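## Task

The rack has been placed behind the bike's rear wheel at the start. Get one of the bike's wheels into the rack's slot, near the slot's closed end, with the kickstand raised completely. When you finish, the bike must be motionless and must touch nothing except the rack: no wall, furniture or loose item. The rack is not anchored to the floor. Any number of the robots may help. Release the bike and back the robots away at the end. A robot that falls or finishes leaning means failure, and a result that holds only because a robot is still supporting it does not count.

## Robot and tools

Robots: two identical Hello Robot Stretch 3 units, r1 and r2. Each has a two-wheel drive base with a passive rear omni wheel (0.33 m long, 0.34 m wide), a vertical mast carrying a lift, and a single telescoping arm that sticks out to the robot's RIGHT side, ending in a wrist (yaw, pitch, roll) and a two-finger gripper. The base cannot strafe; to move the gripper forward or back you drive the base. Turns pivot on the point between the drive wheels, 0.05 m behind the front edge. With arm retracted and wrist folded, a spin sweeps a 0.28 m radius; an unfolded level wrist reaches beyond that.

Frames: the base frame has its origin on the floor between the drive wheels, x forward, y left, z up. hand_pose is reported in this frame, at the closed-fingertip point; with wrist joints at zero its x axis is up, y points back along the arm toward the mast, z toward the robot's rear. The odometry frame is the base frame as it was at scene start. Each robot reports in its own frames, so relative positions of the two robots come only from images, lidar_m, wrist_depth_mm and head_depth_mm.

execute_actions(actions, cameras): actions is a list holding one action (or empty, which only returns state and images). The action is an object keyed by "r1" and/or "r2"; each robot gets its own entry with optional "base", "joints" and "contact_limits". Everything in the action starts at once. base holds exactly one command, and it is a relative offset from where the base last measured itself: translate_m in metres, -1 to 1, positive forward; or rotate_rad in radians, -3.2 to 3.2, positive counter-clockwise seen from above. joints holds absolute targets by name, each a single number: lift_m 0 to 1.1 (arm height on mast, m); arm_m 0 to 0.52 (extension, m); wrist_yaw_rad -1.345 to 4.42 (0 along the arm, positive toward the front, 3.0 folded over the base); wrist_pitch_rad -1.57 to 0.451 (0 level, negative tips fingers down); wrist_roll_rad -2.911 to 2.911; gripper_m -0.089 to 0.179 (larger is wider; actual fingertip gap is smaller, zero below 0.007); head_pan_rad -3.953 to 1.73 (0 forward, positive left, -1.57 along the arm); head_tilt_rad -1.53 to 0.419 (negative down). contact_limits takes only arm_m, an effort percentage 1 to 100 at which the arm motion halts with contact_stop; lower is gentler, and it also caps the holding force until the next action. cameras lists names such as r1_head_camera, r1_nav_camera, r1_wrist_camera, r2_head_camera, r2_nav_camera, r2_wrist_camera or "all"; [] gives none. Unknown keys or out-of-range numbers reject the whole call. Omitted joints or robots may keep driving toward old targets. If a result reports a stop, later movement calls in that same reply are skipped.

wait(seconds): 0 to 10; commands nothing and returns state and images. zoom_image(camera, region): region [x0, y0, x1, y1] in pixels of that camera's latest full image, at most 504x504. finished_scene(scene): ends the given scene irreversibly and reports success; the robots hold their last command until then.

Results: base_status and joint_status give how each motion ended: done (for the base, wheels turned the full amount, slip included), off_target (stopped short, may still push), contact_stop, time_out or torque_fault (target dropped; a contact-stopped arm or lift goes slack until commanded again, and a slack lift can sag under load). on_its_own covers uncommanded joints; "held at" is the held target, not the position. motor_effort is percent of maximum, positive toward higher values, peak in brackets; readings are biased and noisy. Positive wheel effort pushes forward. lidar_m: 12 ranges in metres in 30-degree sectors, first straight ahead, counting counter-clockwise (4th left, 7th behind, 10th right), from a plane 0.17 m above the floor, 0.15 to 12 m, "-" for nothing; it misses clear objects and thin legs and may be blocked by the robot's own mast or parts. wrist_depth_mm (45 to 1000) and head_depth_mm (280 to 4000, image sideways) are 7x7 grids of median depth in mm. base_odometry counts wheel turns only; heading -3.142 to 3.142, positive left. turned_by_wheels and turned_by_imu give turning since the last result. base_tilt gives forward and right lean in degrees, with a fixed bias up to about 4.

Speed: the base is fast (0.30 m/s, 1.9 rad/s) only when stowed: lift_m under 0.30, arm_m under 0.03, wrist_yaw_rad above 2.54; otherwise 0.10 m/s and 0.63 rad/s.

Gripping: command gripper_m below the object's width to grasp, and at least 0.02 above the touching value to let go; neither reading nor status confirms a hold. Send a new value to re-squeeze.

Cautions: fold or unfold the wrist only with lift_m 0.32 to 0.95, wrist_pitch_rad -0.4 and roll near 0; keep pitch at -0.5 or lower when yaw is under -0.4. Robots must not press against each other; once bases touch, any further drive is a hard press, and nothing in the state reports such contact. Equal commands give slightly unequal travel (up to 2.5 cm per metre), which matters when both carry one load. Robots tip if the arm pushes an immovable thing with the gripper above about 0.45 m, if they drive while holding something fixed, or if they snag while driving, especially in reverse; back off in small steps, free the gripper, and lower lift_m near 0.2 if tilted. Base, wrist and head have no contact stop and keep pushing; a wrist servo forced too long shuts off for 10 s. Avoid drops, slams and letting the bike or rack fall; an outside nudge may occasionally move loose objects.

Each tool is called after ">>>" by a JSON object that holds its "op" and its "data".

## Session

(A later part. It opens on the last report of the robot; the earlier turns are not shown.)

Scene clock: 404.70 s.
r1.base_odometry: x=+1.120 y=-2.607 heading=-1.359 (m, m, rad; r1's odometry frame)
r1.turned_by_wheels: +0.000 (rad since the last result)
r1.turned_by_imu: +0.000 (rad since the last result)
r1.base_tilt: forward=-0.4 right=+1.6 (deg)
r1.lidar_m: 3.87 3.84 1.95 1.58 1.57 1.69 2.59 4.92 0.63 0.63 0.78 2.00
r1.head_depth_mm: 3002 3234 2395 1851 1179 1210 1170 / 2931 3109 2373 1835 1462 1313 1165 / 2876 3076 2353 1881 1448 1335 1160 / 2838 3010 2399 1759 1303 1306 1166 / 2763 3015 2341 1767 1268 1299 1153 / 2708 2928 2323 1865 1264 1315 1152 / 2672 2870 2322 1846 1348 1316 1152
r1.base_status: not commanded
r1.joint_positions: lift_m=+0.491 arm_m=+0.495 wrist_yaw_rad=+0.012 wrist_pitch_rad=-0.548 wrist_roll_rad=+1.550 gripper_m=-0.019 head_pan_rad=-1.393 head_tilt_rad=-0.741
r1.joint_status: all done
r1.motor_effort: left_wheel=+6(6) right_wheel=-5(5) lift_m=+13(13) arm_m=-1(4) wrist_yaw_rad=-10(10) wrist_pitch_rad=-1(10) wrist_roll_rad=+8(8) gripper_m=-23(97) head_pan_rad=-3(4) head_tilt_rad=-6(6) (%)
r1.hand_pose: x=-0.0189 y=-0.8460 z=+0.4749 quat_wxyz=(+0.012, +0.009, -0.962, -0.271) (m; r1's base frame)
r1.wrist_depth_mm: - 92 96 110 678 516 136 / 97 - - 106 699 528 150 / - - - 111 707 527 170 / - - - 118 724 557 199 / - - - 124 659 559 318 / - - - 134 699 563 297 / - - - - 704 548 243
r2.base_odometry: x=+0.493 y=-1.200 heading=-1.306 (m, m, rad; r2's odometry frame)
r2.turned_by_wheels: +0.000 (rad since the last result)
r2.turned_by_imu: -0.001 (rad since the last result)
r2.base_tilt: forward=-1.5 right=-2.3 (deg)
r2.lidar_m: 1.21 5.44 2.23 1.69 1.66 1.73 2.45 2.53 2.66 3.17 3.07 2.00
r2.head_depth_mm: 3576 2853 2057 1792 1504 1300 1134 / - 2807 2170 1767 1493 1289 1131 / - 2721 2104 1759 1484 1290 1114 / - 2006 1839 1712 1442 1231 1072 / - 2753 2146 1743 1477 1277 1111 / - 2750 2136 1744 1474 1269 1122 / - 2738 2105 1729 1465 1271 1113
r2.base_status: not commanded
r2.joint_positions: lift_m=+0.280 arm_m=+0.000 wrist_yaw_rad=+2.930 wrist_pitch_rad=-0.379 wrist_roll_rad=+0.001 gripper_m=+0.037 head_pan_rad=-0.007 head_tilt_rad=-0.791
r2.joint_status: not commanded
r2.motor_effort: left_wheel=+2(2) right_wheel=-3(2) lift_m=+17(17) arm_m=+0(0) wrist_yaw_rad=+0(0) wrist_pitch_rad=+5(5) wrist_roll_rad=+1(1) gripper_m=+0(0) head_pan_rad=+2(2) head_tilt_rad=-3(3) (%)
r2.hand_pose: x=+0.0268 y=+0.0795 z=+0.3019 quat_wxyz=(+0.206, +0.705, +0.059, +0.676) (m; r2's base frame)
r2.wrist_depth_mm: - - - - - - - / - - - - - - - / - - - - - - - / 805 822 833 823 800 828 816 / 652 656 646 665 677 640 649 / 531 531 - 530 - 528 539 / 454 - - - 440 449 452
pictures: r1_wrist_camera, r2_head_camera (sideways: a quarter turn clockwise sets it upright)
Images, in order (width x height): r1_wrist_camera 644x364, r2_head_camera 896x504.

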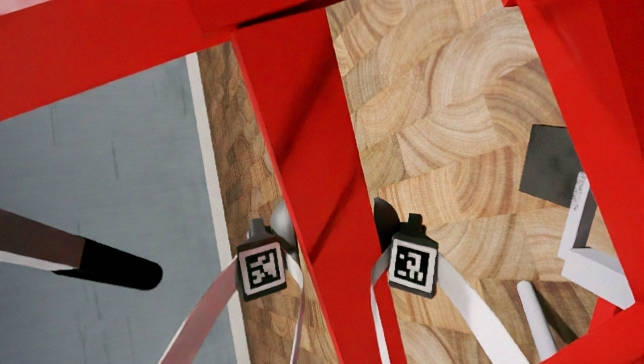

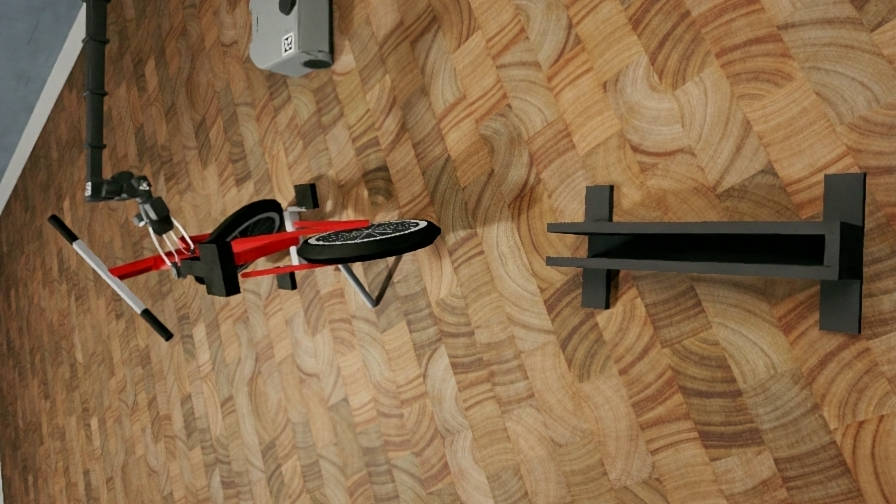

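>>> {"op": "execute_actions", "data": {"actions": [{"r1": {"joints": {"arm_m": 0.435, "lift_m": 0.497}}}], "cameras": ["r1_wrist_camera", "r2_head_camera"]}}

Scene clock: 417.60 s.
r1.base_odometry: x=+1.120 y=-2.607 heading=-1.359 (m, m, rad; r1's odometry frame)
r1.turned_by_wheels: +0.000 (rad since the last result)
r1.turned_by_imu: +0.000 (rad since the last result)
r1.base_tilt: forward=-0.4 right=+1.4 (deg)
r1.lidar_m: 3.88 3.85 1.95 1.58 1.57 1.70 2.57 4.91 0.61 0.60 0.77 2.00
r1.head_depth_mm: 2994 3203 2390 1906 1581 1200 1172 / 2964 3087 2414 1839 - 1260 1171 / 2860 3099 2390 1839 1181 1332 1164 / 2825 3068 2369 1876 1264 1310 1161 / 2748 2969 2347 1723 1264 1273 1151 / 2705 2921 2323 1878 1243 1327 1162 / 2676 2858 2332 1865 1332 1319 1154
r1.base_status: not commanded
r1.joint_positions: lift_m=+0.496 arm_m=+0.436 wrist_yaw_rad=+0.067 wrist_pitch_rad=-0.526 wrist_roll_rad=+1.550 gripper_m=-0.007 head_pan_rad=-1.393 head_tilt_rad=-0.741
r1.joint_status: all done
r1.on_its_own: wrist_yaw_rad is held at +0.044, not at your +0.000, by its stall guard, which is not easing now; gripper_m is held at -0.008, not at your -0.020, by its stall guard, which is not easing now; wrist_yaw_rad is at rest, and its effort (-18) is outside its rest range (-12 to +12)
r1.motor_effort: left_wheel=+12(25) right_wheel=-12(25) lift_m=+41(47) arm_m=-8(10) wrist_yaw_rad=-18(34) wrist_pitch_rad=-12(12) wrist_roll_rad=+8(8) gripper_m=-21(22) head_pan_rad=-3(4) head_tilt_rad=-6(5) (%)
r1.hand_pose: x=-0.0075 y=-0.7897 z=+0.4852 quat_wxyz=(+0.019, +0.035, -0.965, -0.260) (m; r1's base frame)
r1.wrist_depth_mm: - 84 88 100 702 534 140 / 90 98 - 104 715 539 154 / - - - 110 730 544 172 / - - - 118 754 551 196 / - - - 127 696 575 229 / - - - 141 807 556 273 / - - - 176 745 468 261
r2.base_odometry: x=+0.493 y=-1.200 heading=-1.306 (m, m, rad; r2's odometry frame)
r2.turned_by_wheels: +0.000 (rad since the last result)
r2.turned_by_imu: -0.001 (rad since the last result)
r2.base_tilt: forward=-1.4 right=-2.3 (deg)
r2.lidar_m: 1.20 5.41 2.23 1.68 1.67 1.73 2.46 2.53 2.66 3.19 3.07 1.99
r2.head_depth_mm: 3611 2854 2066 1783 1493 1296 1138 / - 2850 2189 1762 1495 1289 1132 / - 2681 2081 1761 1489 1288 1113 / - 1788 1855 1702 1446 1234 1072 / - 2753 2138 1752 1472 1273 1115 / - 2747 2131 1739 1466 1271 1122 / - 2723 2127 1731 1476 1272 1119
r2.base_status: not commanded
r2.joint_positions: lift_m=+0.280 arm_m=+0.000 wrist_yaw_rad=+2.930 wrist_pitch_rad=-0.379 wrist_roll_rad=+0.001 gripper_m=+0.037 head_pan_rad=-0.007 head_tilt_rad=-0.791
r2.joint_status: not commanded
r2.motor_effort: left_wheel=+2(2) right_wheel=-2(2) lift_m=+17(17) arm_m=+0(0) wrist_yaw_rad=+0(0) wrist_pitch_rad=+5(5) wrist_roll_rad=+1(1) gripper_m=+0(0) head_pan_rad=+2(2) head_tilt_rad=-3(3) (%)
r2.hand_pose: x=+0.0268 y=+0.0795 z=+0.3019 quat_wxyz=(+0.206, +0.705, +0.059, +0.676) (m; r2's base frame)
r2.wrist_depth_mm: - - - - - - - / - - - - - - - / - - - - - - - / 814 829 826 806 809 834 810 / 637 648 639 682 670 652 647 / 531 528 - 515 - 532 530 / 453 - - - 438 449 452
pictures: r1_wrist_camera, r2_head_camera (sideways: a quarter turn clockwise sets it upright)
Images, in order (width x height): r1_wrist_camera 644x364, r2_head_camera 896x504.

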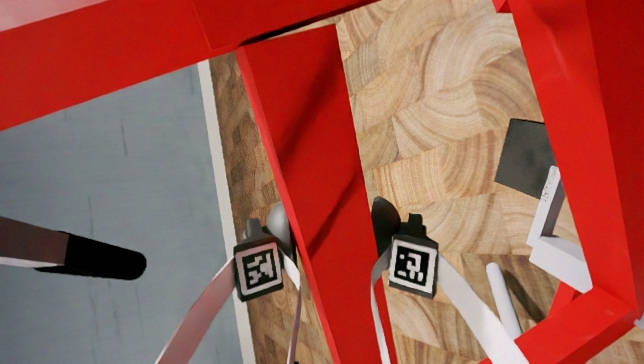

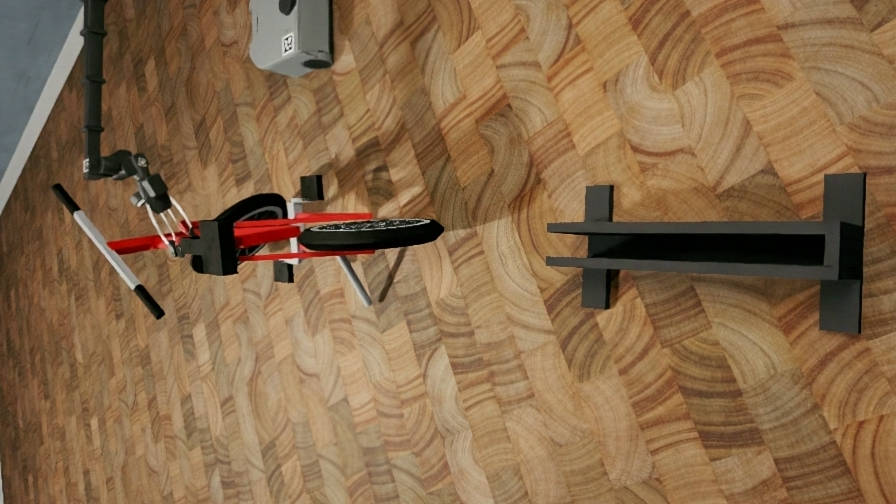

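>>> {"op": "execute_actions", "data": {"actions": [{"r1": {"joints": {"arm_m": 0.405, "lift_m": 0.499, "wrist_yaw_rad": 0.08}}}], "cameras": ["r1_wrist_camera", "r2_head_camera"]}}

Scene clock: 431.47 s.
r1.base_odometry: x=+1.120 y=-2.607 heading=-1.359 (m, m, rad; r1's odometry frame)
r1.turned_by_wheels: +0.000 (rad since the last result)
r1.turned_by_imu: -0.001 (rad since the last result)
r1.base_tilt: forward=-0.4 right=+1.4 (deg)
r1.lidar_m: 3.89 3.85 1.96 1.58 1.57 1.69 2.57 4.90 0.60 0.60 0.76 2.00
r1.head_depth_mm: 3016 3250 2379 1888 1581 1180 1172 / 2923 3192 2385 1781 - 1117 1167 / 2880 3027 2363 1830 1147 1330 1163 / 2835 3007 2377 1871 1191 1294 1159 / 2769 2981 2356 1092 1288 1302 1158 / 2720 2962 2340 1861 1232 1317 1159 / 2650 2857 2327 1851 1303 1319 1147
r1.base_status: not commanded
r1.joint_positions: lift_m=+0.498 arm_m=+0.406 wrist_yaw_rad=+0.094 wrist_pitch_rad=-0.523 wrist_roll_rad=+1.550 gripper_m=-0.007 head_pan_rad=-1.393 head_tilt_rad=-0.741
r1.joint_status: all done
r1.on_its_own: gripper_m is held at -0.008, not at your -0.020, by its stall guard, which is not easing now
r1.motor_effort: left_wheel=+9(14) right_wheel=-8(15) lift_m=+40(43) arm_m=-7(10) wrist_yaw_rad=-12(19) wrist_pitch_rad=-13(13) wrist_roll_rad=+8(8) gripper_m=-20(19) head_pan_rad=-4(3) head_tilt_rad=-6(5) (%)
r1.hand_pose: x=-0.0018 y=-0.7595 z=+0.4878 quat_wxyz=(+0.022, +0.048, -0.965, -0.258) (m; r1's base frame)
r1.wrist_depth_mm: - 79 84 96 706 543 143 / - 93 - 101 723 543 161 / - - - 107 742 372 179 / - - - 116 753 512 205 / - - - 126 695 576 240 / - - - 141 758 557 275 / - - - 166 752 267 442
r2.base_odometry: x=+0.493 y=-1.200 heading=-1.306 (m, m, rad; r2's odometry frame)
r2.turned_by_wheels: +0.000 (rad since the last result)
r2.turned_by_imu: -0.001 (rad since the last result)
r2.base_tilt: forward=-1.4 right=-2.3 (deg)
r2.lidar_m: 1.20 5.48 2.23 1.69 1.66 1.73 2.46 2.53 2.66 3.15 3.07 1.99
r2.head_depth_mm: 3574 2844 2043 1778 1498 1294 1136 / - 2834 2174 1772 1491 1288 1133 / - 2597 2103 1762 1495 1289 1113 / - 2277 1982 1704 1455 1231 1071 / - 2767 2139 1750 1486 1277 1108 / - 2740 2131 1735 1469 1275 1128 / - 2750 2120 1736 1468 1264 1117
r2.base_status: not commanded
r2.joint_positions: lift_m=+0.280 arm_m=+0.000 wrist_yaw_rad=+2.930 wrist_pitch_rad=-0.379 wrist_roll_rad=+0.001 gripper_m=+0.037 head_pan_rad=-0.007 head_tilt_rad=-0.791
r2.joint_status: not commanded
r2.motor_effort: left_wheel=+2(2) right_wheel=-2(3) lift_m=+17(17) arm_m=+0(0) wrist_yaw_rad=+0(0) wrist_pitch_rad=+5(5) wrist_roll_rad=+1(1) gripper_m=-1(0) head_pan_rad=+2(1) head_tilt_rad=-3(3) (%)
r2.hand_pose: x=+0.0268 y=+0.0795 z=+0.3019 quat_wxyz=(+0.206, +0.705, +0.059, +0.676) (m; r2's base frame)
r2.wrist_depth_mm: - - - - - - - / - - - - - - - / - - - - - - - / 836 817 820 831 814 798 821 / 660 644 659 690 669 650 634 / 543 540 - 529 - 525 528 / 457 - - - 439 447 452
pictures: r1_wrist_camera, r2_head_camera (sideways: a quarter turn clockwise sets it upright)
Images, in order (width x height): r1_wrist_camera 644x364, r2_head_camera 896x504.

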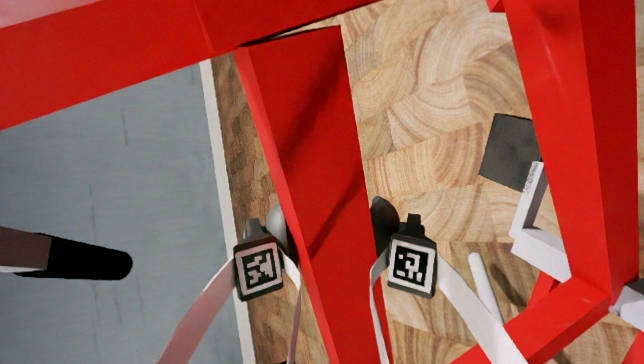

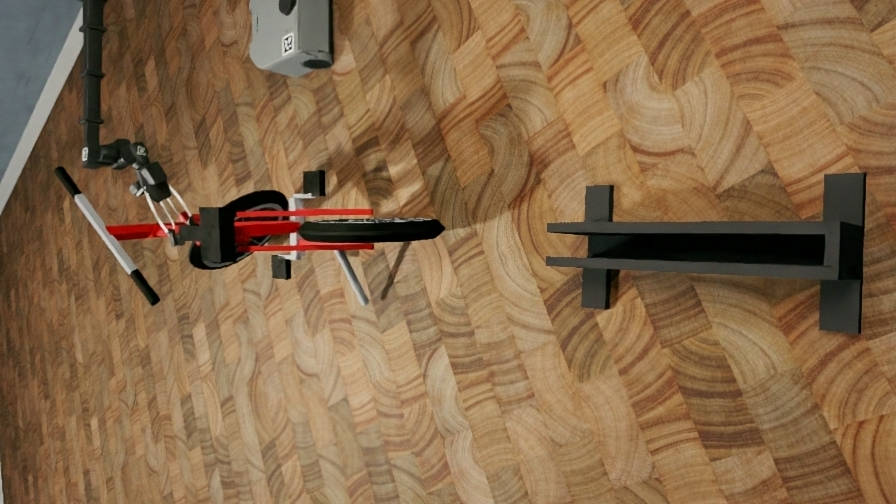

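>>> {"op": "execute_actions", "data": {"actions": [{"r1": {"joints": {"arm_m": 0.392, "wrist_yaw_rad": 0.1}}, "r2": {"base": {"rotate_rad": -0.18}, "joints": {"head_pan_rad": 0.18}}}], "cameras": ["r2_head_camera"]}}

>>> {"op": "execute_actions", "data": {"actions": [{"r2": {"base": {"translate_m": 0.3}, "joints": {"head_tilt_rad": -0.95}}}], "cameras": ["r2_head_camera", "r2_nav_camera", "r1_head_camera"]}}

Scene clock: 496.03 s.
r1.base_odometry: x=+1.120 y=-2.607 heading=-1.359 (m, m, rad; r1's odometry frame)
r1.turned_by_wheels: +0.000 (rad since the last result)
r1.turned_by_imu: +0.000 (rad since the last result)
r1.base_tilt: forward=-0.4 right=+1.5 (deg)
r1.lidar_m: 3.89 3.85 1.96 1.58 1.56 1.69 2.58 4.91 0.60 0.59 0.76 2.00
r1.head_depth_mm: 2991 3259 2419 1917 1563 1170 1166 / 2945 3171 2401 1822 - 1110 1171 / 2877 3096 2384 1834 1137 1339 1162 / 2875 3010 2376 1863 1183 1303 1166 / 2763 2998 2351 1088 1289 1269 1152 / 2717 2970 2322 1869 1229 1324 1153 / 2633 2864 2318 1840 1281 1322 1150
r1.base_status: not commanded
r1.joint_positions: lift_m=+0.498 arm_m=+0.393 wrist_yaw_rad=+0.113 wrist_pitch_rad=-0.520 wrist_roll_rad=+1.550 gripper_m=-0.007 head_pan_rad=-1.393 head_tilt_rad=-0.741
r1.joint_status: all done
r1.on_its_own: gripper_m is held at -0.008, not at your -0.020, by its stall guard, which is not easing now
r1.motor_effort: left_wheel=+8(8) right_wheel=-8(9) lift_m=+40(40) arm_m=-7(8) wrist_yaw_rad=-9(10) wrist_pitch_rad=-15(15) wrist_roll_rad=+8(8) gripper_m=-19(19) head_pan_rad=-3(4) head_tilt_rad=-6(6) (%)
r1.hand_pose: x=+0.0022 y=-0.7465 z=+0.4885 quat_wxyz=(+0.025, +0.057, -0.965, -0.257) (m; r1's base frame)
r1.wrist_depth_mm: - 76 82 94 697 534 143 / - 91 - 99 725 546 160 / - - - 106 758 368 182 / - - - 115 749 384 210 / - - - 127 714 574 248 / - - - 141 768 563 285 / - - - 166 772 271 457
r2.base_odometry: x=+0.493 y=-1.200 heading=-1.486 (m, m, rad; r2's odometry frame)
r2.turned_by_wheels: -0.180 (rad since the last result)
r2.turned_by_imu: -0.181 (rad since the last result)
r2.base_tilt: forward=-1.5 right=-2.3 (deg)
r2.lidar_m: 1.19 6.17 2.72 1.78 1.65 1.66 2.08 2.53 2.56 3.18 3.08 2.15
r2.head_depth_mm: 3659 2833 2078 1772 1495 1291 1138 / - 2792 2161 1767 1490 1286 1129 / - 2575 2075 1771 1491 1290 1117 / - 2296 1962 1710 1447 1229 1088 / - 2736 2144 1754 1487 1280 1107 / - 2768 2122 1730 1470 1272 1127 / - 2749 2127 1742 1465 1273 1116
r2.base_status: done
r2.joint_positions: lift_m=+0.280 arm_m=+0.000 wrist_yaw_rad=+2.930 wrist_pitch_rad=-0.379 wrist_roll_rad=+0.001 gripper_m=+0.037 head_pan_rad=+0.173 head_tilt_rad=-0.791
r2.joint_status: all done
r2.motor_effort: left_wheel=+1(6) right_wheel=-3(8) lift_m=+17(17) arm_m=+0(0) wrist_yaw_rad=+0(0) wrist_pitch_rad=+5(5) wrist_roll_rad=+1(1) gripper_m=+0(1) head_pan_rad=+2(13) head_tilt_rad=-3(3) (%)
r2.hand_pose: x=+0.0268 y=+0.0795 z=+0.3019 quat_wxyz=(+0.206, +0.705, +0.059, +0.676) (m; r2's base frame)
r2.wrist_depth_mm: - - - - - - - / - - - - - - - / - - - - - - - / 836 830 823 827 816 809 818 / 648 648 639 679 684 648 639 / 536 539 - 533 - 525 531 / 451 - - - 437 450 450
pictures: r2_head_camera (sideways: a quarter turn clockwise sets it upright)
Images, in order (width x height): r2_head_camera 896x504.

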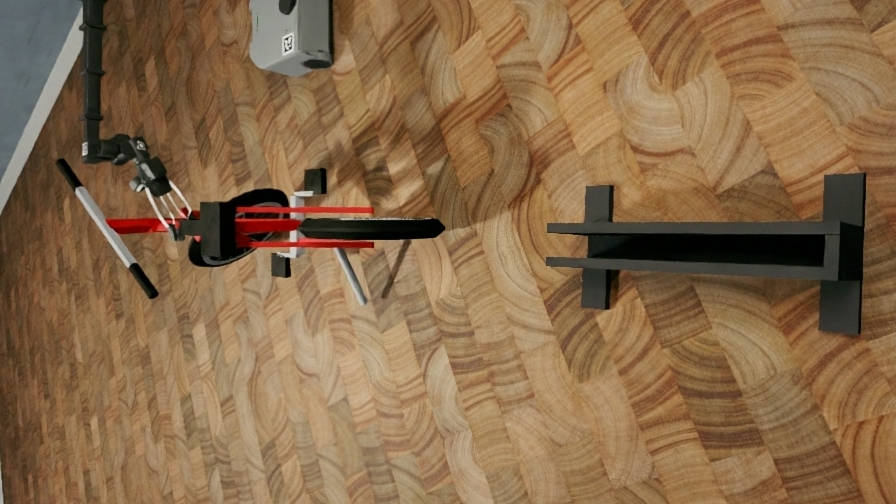

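Scene clock: 499.63 s.
r1.base_odometry: x=+1.120 y=-2.607 heading=-1.359 (m, m, rad; r1's odometry frame)
r1.turned_by_wheels: +0.000 (rad since the last result)
r1.turned_by_imu: +0.000 (rad since the last result)
r1.base_tilt: forward=-0.4 right=+1.4 (deg)
r1.lidar_m: 3.89 3.83 1.95 1.58 1.57 1.69 2.58 4.89 0.60 0.59 0.76 1.71
r1.head_depth_mm: 3046 3220 2397 1901 1578 1177 1173 / 2916 3138 2398 1828 - 1108 1170 / 2888 3073 2389 1823 1136 1334 1173 / 2781 3093 2371 1883 1177 1301 1157 / 2775 3012 2359 1085 1278 1280 1162 / 2714 2896 2336 1869 1223 1327 1157 / 2647 2914 2327 1843 1285 1316 1151
r1.base_status: not commanded
r1.joint_positions: lift_m=+0.498 arm_m=+0.393 wrist_yaw_rad=+0.113 wrist_pitch_rad=-0.520 wrist_roll_rad=+1.550 gripper_m=-0.007 head_pan_rad=-1.393 head_tilt_rad=-0.741
r1.joint_status: not commanded
r1.on_its_own: gripper_m is held at -0.008, not at your -0.020, by its stall guard, which is not easing now
r1.motor_effort: left_wheel=+8(7) right_wheel=-8(8) lift_m=+40(40) arm_m=-7(7) wrist_yaw_rad=-10(11) wrist_pitch_rad=-14(15) wrist_roll_rad=+8(8) gripper_m=-20(22) head_pan_rad=-4(4) head_tilt_rad=-6(6) (%)
r1.hand_pose: x=+0.0022 y=-0.7465 z=+0.4885 quat_wxyz=(+0.025, +0.057, -0.965, -0.257) (m; r1's base frame)
r1.wrist_depth_mm: - 76 82 94 707 540 143 / - 91 - 99 729 544 160 / - - - 106 744 365 182 / - - - 115 752 383 211 / - - - 126 715 574 248 / - - - 141 787 562 283 / - - - 166 793 271 456
r2.base_odometry: x=+0.518 y=-1.499 heading=-1.486 (m, m, rad; r2's odometry frame)
r2.turned_by_wheels: +0.000 (rad since the last result)
r2.turned_by_imu: -0.001 (rad since the last result)
r2.base_tilt: forward=-1.4 right=-2.3 (deg)
r2.lidar_m: 0.90 5.90 3.00 1.98 1.83 1.84 2.31 2.77 2.80 3.17 2.91 1.71
r2.head_depth_mm: 2594 2082 1782 1561 1372 1221 1100 / 2497 2146 1794 1555 1367 1219 1096 / 2394 2123 1762 1558 1364 1216 1099 / 2468 1407 1452 1519 1336 1183 1080 / 2604 2117 1784 1533 1359 1208 1080 / 2593 2098 1779 1533 1353 1213 1089 / 2596 2098 1775 1526 1348 1200 1086
r2.base_status: done
r2.joint_positions: lift_m=+0.280 arm_m=+0.000 wrist_yaw_rad=+2.930 wrist_pitch_rad=-0.380 wrist_roll_rad=+0.001 gripper_m=+0.037 head_pan_rad=+0.174 head_tilt_rad=-0.940
r2.joint_status: all done
r2.motor_effort: left_wheel=+3(17) right_wheel=-2(9) lift_m=+18(18) arm_m=+0(0) wrist_yaw_rad=+0(0) wrist_pitch_rad=+5(5) wrist_roll_rad=+1(1) gripper_m=-1(0) head_pan_rad=+2(3) head_tilt_rad=-4(13) (%)
r2.hand_pose: x=+0.0267 y=+0.0794 z=+0.3016 quat_wxyz=(+0.206, +0.705, +0.060, +0.676) (m; r2's base frame)
r2.wrist_depth_mm: - - - - - - - / - - - - - - - / - - - - - - - / 828 814 845 827 841 813 810 / 644 646 642 677 680 641 653 / 531 532 - 525 - 521 526 / 456 - - - 444 453 278
pictures: r1_head_camera (sideways: a quarter turn clockwise sets it upright), r2_head_camera (sideways: a quarter turn clockwise sets it upright), r2_nav_camera (sideways: a quarter turn counterclockwise sets it upright)
Images, in order (width x height): r1_head_camera 896x504, r2_head_camera 896x504, r2_nav_camera 672x504.

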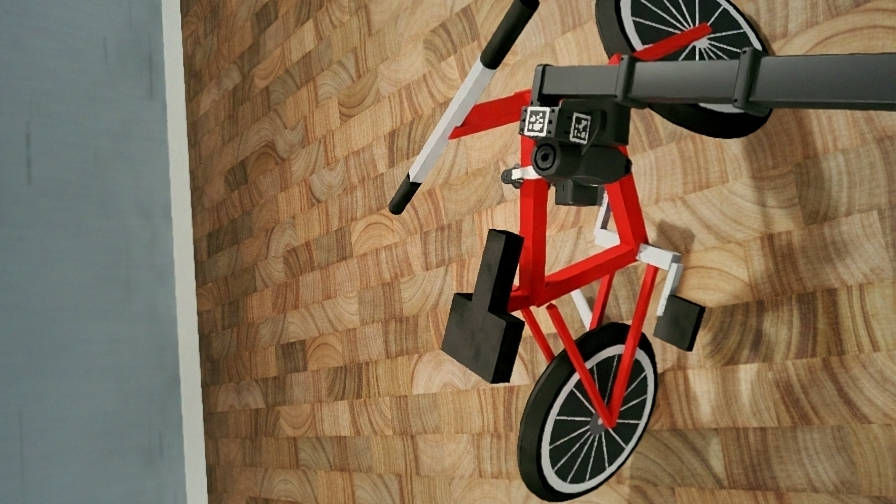

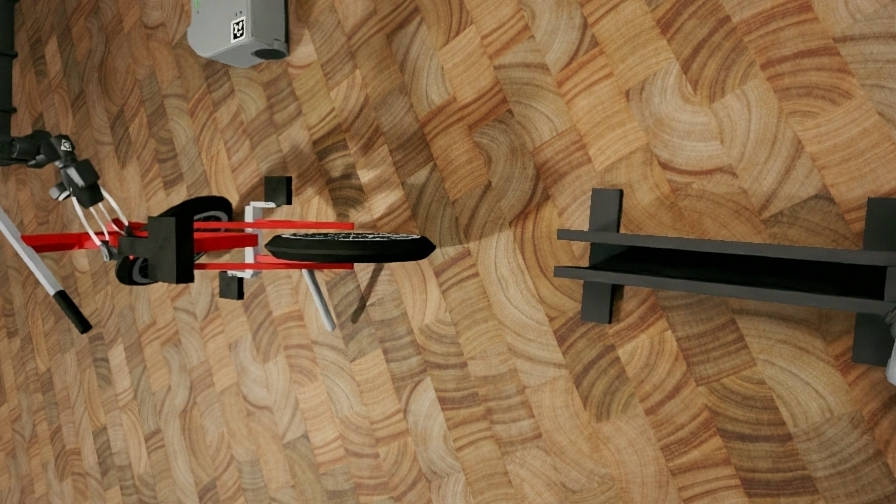

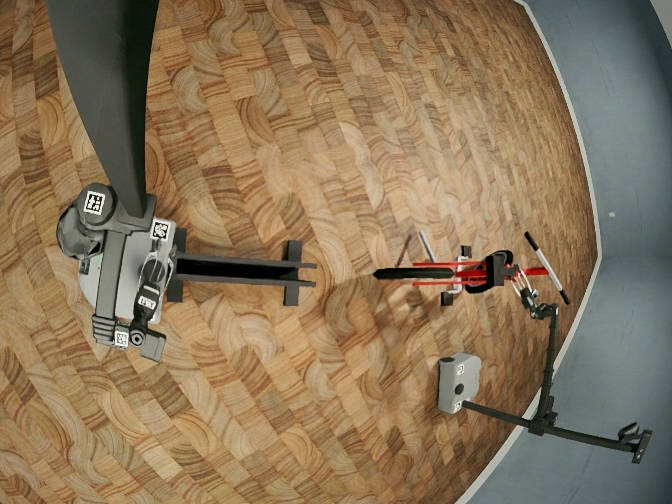

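>>> {"op": "execute_actions", "data": {"actions": [{"r2": {"base": {"translate_m": 0.16}, "joints": {"head_tilt_rad": -1.0}}}], "cameras": ["r2_head_camera", "r2_nav_camera"]}}

Scene clock: 513.67 s.
r1.base_odometry: x=+1.120 y=-2.607 heading=-1.359 (m, m, rad; r1's odometry frame)
r1.turned_by_wheels: +0.000 (rad since the last result)
r1.turned_by_imu: +0.000 (rad since the last result)
r1.base_tilt: forward=-0.4 right=+1.4 (deg)
r1.lidar_m: 3.89 3.85 1.96 1.58 1.57 1.69 2.58 4.91 0.60 0.59 0.76 1.55
r1.head_depth_mm: 2992 3202 2400 1891 1561 1168 1170 / 2907 3170 2404 1835 - 1111 1170 / 2829 3112 2384 1832 1138 1336 1165 / 2811 3042 2350 1874 1181 1306 1164 / 2737 2981 2340 1089 1280 1271 1167 / 2698 2947 2337 1869 1230 1321 1158 / 2650 2909 2298 1831 1284 1315 1148
r1.base_status: not commanded
r1.joint_positions: lift_m=+0.498 arm_m=+0.393 wrist_yaw_rad=+0.113 wrist_pitch_rad=-0.520 wrist_roll_rad=+1.550 gripper_m=-0.007 head_pan_rad=-1.393 head_tilt_rad=-0.741
r1.joint_status: not commanded
r1.on_its_own: gripper_m is held at -0.008, not at your -0.020, by its stall guard, which is not easing now
r1.motor_effort: left_wheel=+8(8) right_wheel=-8(8) lift_m=+40(40) arm_m=-7(7) wrist_yaw_rad=-11(11) wrist_pitch_rad=-15(15) wrist_roll_rad=+8(8) gripper_m=-21(19) head_pan_rad=-3(3) head_tilt_rad=-6(6) (%)
r1.hand_pose: x=+0.0022 y=-0.7465 z=+0.4885 quat_wxyz=(+0.025, +0.057, -0.965, -0.257) (m; r1's base frame)
r1.wrist_depth_mm: - 76 82 94 708 529 144 / - 91 - 99 722 552 160 / - - - 106 729 371 181 / - - - 115 761 384 209 / - - - 126 710 569 249 / - - - 141 782 566 283 / - - - 166 777 272 453
r2.base_odometry: x=+0.531 y=-1.658 heading=-1.486 (m, m, rad; r2's odometry frame)
r2.turned_by_wheels: +0.000 (rad since the last result)
r2.turned_by_imu: -0.001 (rad since the last result)
r2.base_tilt: forward=-1.5 right=-2.4 (deg)
r2.lidar_m: 0.74 1.09 3.18 2.09 1.92 1.94 2.43 2.89 2.92 3.07 2.81 1.55
r2.head_depth_mm: 2411 1959 1690 1507 1338 1209 1097 / 2404 1992 1723 1503 1340 1200 1096 / 2199 1995 1674 1488 1310 1199 1090 / 1525 1304 1342 1442 1318 1165 1085 / 2314 1930 1700 1489 1329 1199 1085 / 2331 1977 1696 1483 1327 1193 1087 / 2327 1962 1683 1475 1313 1191 1083
r2.base_status: done
r2.joint_positions: lift_m=+0.280 arm_m=+0.000 wrist_yaw_rad=+2.930 wrist_pitch_rad=-0.380 wrist_roll_rad=+0.001 gripper_m=+0.037 head_pan_rad=+0.174 head_tilt_rad=-0.988
r2.joint_status: all done
r2.motor_effort: left_wheel=+1(12) right_wheel=-2(6) lift_m=+18(18) arm_m=+0(0) wrist_yaw_rad=+0(0) wrist_pitch_rad=+5(5) wrist_roll_rad=+1(1) gripper_m=-1(0) head_pan_rad=+2(2) head_tilt_rad=-4(10) (%)
r2.hand_pose: x=+0.0267 y=+0.0794 z=+0.3016 quat_wxyz=(+0.206, +0.705, +0.060, +0.676) (m; r2's base frame)
r2.wrist_depth_mm: - - - - - - - / - - - - - - - / - - - - - - - / 800 834 821 828 816 810 832 / 661 633 644 660 682 645 630 / 534 534 - 533 - 509 537 / 451 - - - 443 455 451
pictures: r2_head_camera (sideways: a quarter turn clockwise sets it upright), r2_nav_camera (sideways: a quarter turn counterclockwise sets it upright)
Images, in order (width x height): r2_head_camera 896x504, r2_nav_camera 672x504.

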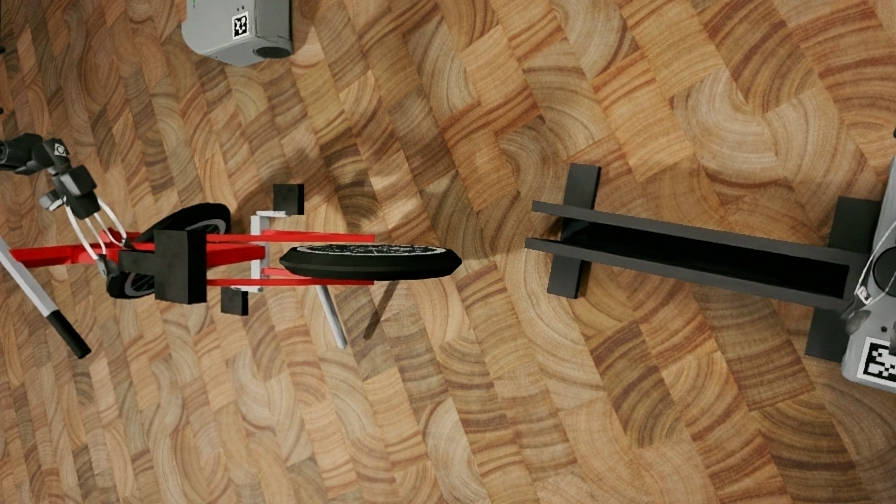

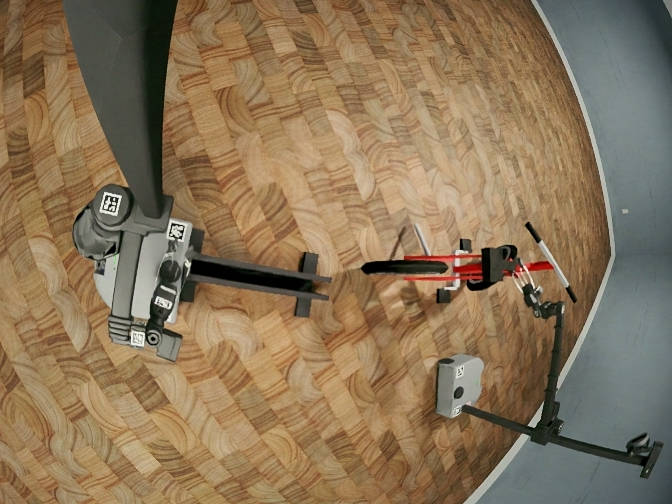

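>>> {"op": "execute_actions", "data": {"actions": [{"r2": {"base": {"rotate_rad": 0.3}, "joints": {"head_pan_rad": -0.12}}}], "cameras": ["r2_head_camera", "r2_nav_camera"]}}

Scene clock: 531.07 s.
r1.base_odometry: x=+1.120 y=-2.607 heading=-1.359 (m, m, rad; r1's odometry frame)
r1.turned_by_wheels: +0.000 (rad since the last result)
r1.turned_by_imu: +0.000 (rad since the last result)
r1.base_tilt: forward=-0.4 right=+1.4 (deg)
r1.lidar_m: 3.89 3.85 1.95 1.58 1.56 1.69 2.57 4.90 0.60 0.59 0.76 1.55
r1.head_depth_mm: 3033 3226 2398 1918 1568 1173 1171 / 2935 3111 2378 1826 - 1116 1164 / 2907 3132 2400 1837 1132 1336 1157 / 2814 3036 2357 1875 1180 1297 1157 / 2785 3009 2353 1081 1281 1281 1156 / 2705 2956 2336 1868 1239 1318 1157 / 2663 2881 2310 1854 1292 1320 1153
r1.base_status: not commanded
r1.joint_positions: lift_m=+0.498 arm_m=+0.393 wrist_yaw_rad=+0.113 wrist_pitch_rad=-0.520 wrist_roll_rad=+1.550 gripper_m=-0.007 head_pan_rad=-1.393 head_tilt_rad=-0.741
r1.joint_status: not commanded
r1.on_its_own: gripper_m is held at -0.008, not at your -0.020, by its stall guard, which is not easing now
r1.motor_effort: left_wheel=+8(8) right_wheel=-8(8) lift_m=+40(40) arm_m=-7(7) wrist_yaw_rad=-10(9) wrist_pitch_rad=-15(15) wrist_roll_rad=+8(8) gripper_m=-21(20) head_pan_rad=-4(3) head_tilt_rad=-7(7) (%)
r1.hand_pose: x=+0.0022 y=-0.7465 z=+0.4885 quat_wxyz=(+0.025, +0.057, -0.965, -0.257) (m; r1's base frame)
r1.wrist_depth_mm: - 76 82 94 704 531 144 / - 91 - 99 724 546 160 / - - - 105 743 372 182 / - - - 115 753 385 210 / - - - 127 720 578 250 / - - - 141 761 567 283 / - - - 166 769 271 458
r2.base_odometry: x=+0.531 y=-1.658 heading=-1.186 (m, m, rad; r2's odometry frame)
r2.turned_by_wheels: +0.300 (rad since the last result)
r2.turned_by_imu: +0.299 (rad since the last result)
r2.base_tilt: forward=-1.4 right=-2.2 (deg)
r2.lidar_m: 0.75 4.62 2.37 1.93 1.93 2.12 2.91 2.89 3.16 2.82 2.81 1.55
r2.head_depth_mm: 2394 1956 1692 1499 1334 1203 1095 / 2333 2010 1719 1502 1331 1207 1106 / 2180 1983 1672 1495 1311 1199 1103 / 2246 1380 1613 1439 1308 1163 1086 / 2310 1982 1705 1493 1329 1194 1072 / 2355 1953 1683 1485 1325 1192 1085 / 2349 1967 1690 1478 1322 1188 1085
r2.base_status: done
r2.joint_positions: lift_m=+0.280 arm_m=+0.000 wrist_yaw_rad=+2.930 wrist_pitch_rad=-0.380 wrist_roll_rad=+0.001 gripper_m=+0.037 head_pan_rad=-0.113 head_tilt_rad=-0.988
r2.joint_status: all done
r2.motor_effort: left_wheel=-1(6) right_wheel=+4(9) lift_m=+18(18) arm_m=+0(0) wrist_yaw_rad=+0(1) wrist_pitch_rad=+5(5) wrist_roll_rad=+1(1) gripper_m=+0(0) head_pan_rad=-2(16) head_tilt_rad=-4(4) (%)
r2.hand_pose: x=+0.0267 y=+0.0794 z=+0.3016 quat_wxyz=(+0.206, +0.705, +0.060, +0.676) (m; r2's base frame)
r2.wrist_depth_mm: - - - - - - - / - - - - - - - / - - - - - - - / 837 812 835 811 813 825 809 / 651 645 644 675 676 641 635 / 530 544 - 526 - 519 527 / 459 - - - 434 451 453
pictures: r2_head_camera (sideways: a quarter turn clockwise sets it upright), r2_nav_camera (sideways: a quarter turn counterclockwise sets it upright)
Images, in order (width x height): r2_head_camera 896x504, r2_nav_camera 672x504.

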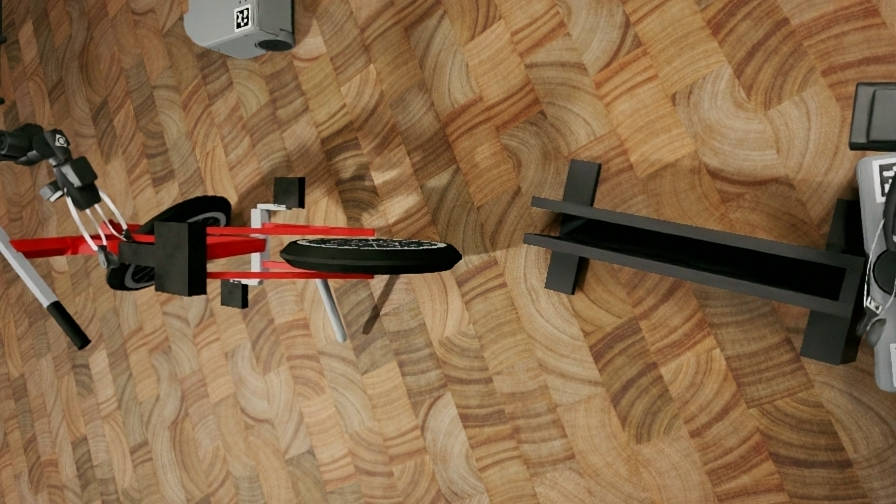

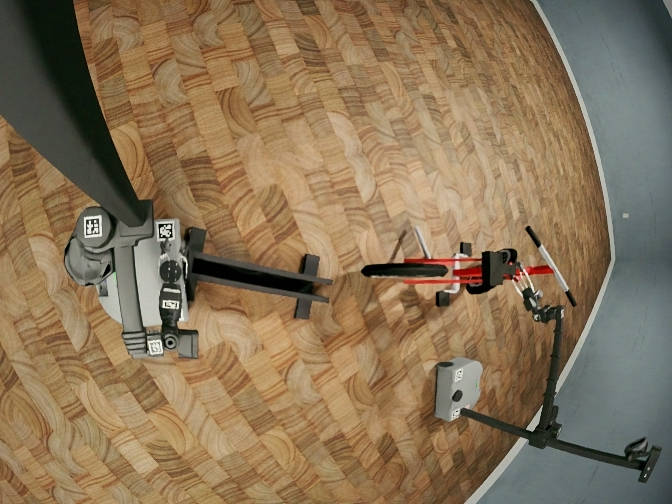

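>>> {"op": "execute_actions", "data": {"actions": [{"r2": {"base": {"translate_m": 0.06}}}], "cameras": ["r2_head_camera"]}}

Scene clock: 543.90 s.
r1.base_odometry: x=+1.120 y=-2.607 heading=-1.359 (m, m, rad; r1's odometry frame)
r1.turned_by_wheels: +0.000 (rad since the last result)
r1.turned_by_imu: +0.000 (rad since the last result)
r1.base_tilt: forward=-0.4 right=+1.4 (deg)
r1.lidar_m: 3.90 3.84 1.94 1.58 1.56 1.69 2.57 4.91 0.60 0.59 0.76 1.50
r1.head_depth_mm: 3026 3234 2412 1898 1569 1167 1172 / 2891 3133 2426 1829 - 1112 1168 / 2874 3073 2357 1841 1144 1327 1159 / 2774 3051 2347 1863 1190 1305 1163 / 2766 3037 2326 1092 1284 1277 1160 / 2700 2915 2346 1848 1229 1328 1158 / 2673 2883 2318 1852 1289 1315 1148
r1.base_status: not commanded
r1.joint_positions: lift_m=+0.498 arm_m=+0.393 wrist_yaw_rad=+0.113 wrist_pitch_rad=-0.520 wrist_roll_rad=+1.550 gripper_m=-0.007 head_pan_rad=-1.393 head_tilt_rad=-0.741
r1.joint_status: not commanded
r1.on_its_own: gripper_m is held at -0.008, not at your -0.020, by its stall guard, which is not easing now
r1.motor_effort: left_wheel=+8(8) right_wheel=-8(8) lift_m=+39(40) arm_m=-7(7) wrist_yaw_rad=-11(11) wrist_pitch_rad=-15(15) wrist_roll_rad=+8(8) gripper_m=-20(20) head_pan_rad=-3(3) head_tilt_rad=-6(7) (%)
r1.hand_pose: x=+0.0022 y=-0.7465 z=+0.4885 quat_wxyz=(+0.025, +0.057, -0.965, -0.257) (m; r1's base frame)
r1.wrist_depth_mm: - 76 82 94 702 532 144 / - 91 - 99 734 554 160 / - - - 106 731 369 182 / - - - 115 775 386 212 / - - - 126 710 573 249 / - - - 141 763 567 284 / - - - 166 761 274 457
r2.base_odometry: x=+0.554 y=-1.714 heading=-1.186 (m, m, rad; r2's odometry frame)
r2.turned_by_wheels: +0.000 (rad since the last result)
r2.turned_by_imu: -0.001 (rad since the last result)
r2.base_tilt: forward=-1.4 right=-2.3 (deg)
r2.lidar_m: 0.68 4.69 2.39 1.96 1.95 2.15 2.97 2.94 3.24 2.81 2.79 1.50
r2.head_depth_mm: 2354 2018 1677 1499 1338 1209 1097 / 2260 1996 1707 1497 1330 1205 1105 / 2206 1985 1674 1496 1312 1205 1108 / 2185 1229 1459 1436 1304 1164 1087 / 2353 1983 1690 1493 1324 1195 1071 / 2351 1965 1693 1491 1320 1191 1084 / 2333 1956 1686 1481 1324 1192 1084
r2.base_status: done
r2.joint_positions: lift_m=+0.280 arm_m=+0.000 wrist_yaw_rad=+2.930 wrist_pitch_rad=-0.380 wrist_roll_rad=+0.001 gripper_m=+0.037 head_pan_rad=-0.113 head_tilt_rad=-0.988
r2.joint_status: not commanded
r2.motor_effort: left_wheel=-2(5) right_wheel=+3(10) lift_m=+18(18) arm_m=+0(0) wrist_yaw_rad=+1(0) wrist_pitch_rad=+5(5) wrist_roll_rad=+1(1) gripper_m=+0(0) head_pan_rad=-3(2) head_tilt_rad=-4(4) (%)
r2.hand_pose: x=+0.0267 y=+0.0794 z=+0.3016 quat_wxyz=(+0.206, +0.705, +0.060, +0.676) (m; r2's base frame)
r2.wrist_depth_mm: - - - - - - - / - - - - - - - / - - - - - - - / 846 828 829 805 825 838 810 / 648 642 637 679 666 647 640 / 529 531 - 530 - 524 525 / 454 - - - 444 446 442
pictures: r2_head_camera (sideways: a quarter turn clockwise sets it upright)
Images, in order (width x height): r2_head_camera 896x504.

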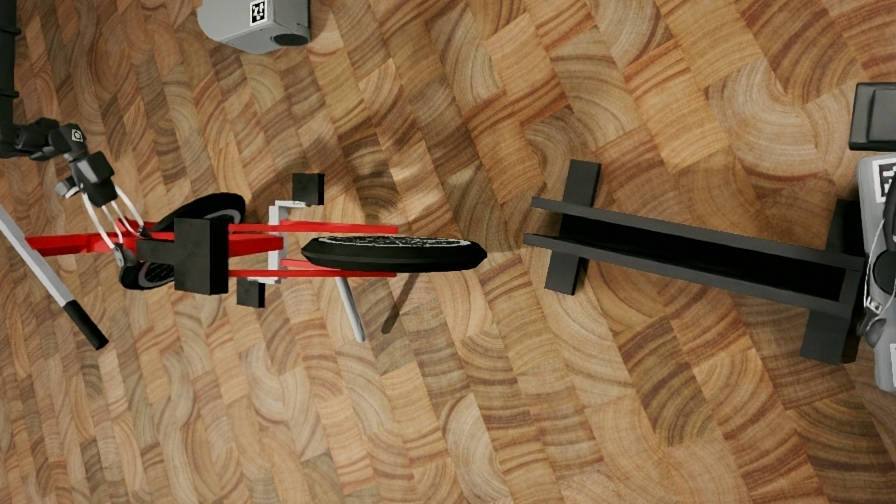

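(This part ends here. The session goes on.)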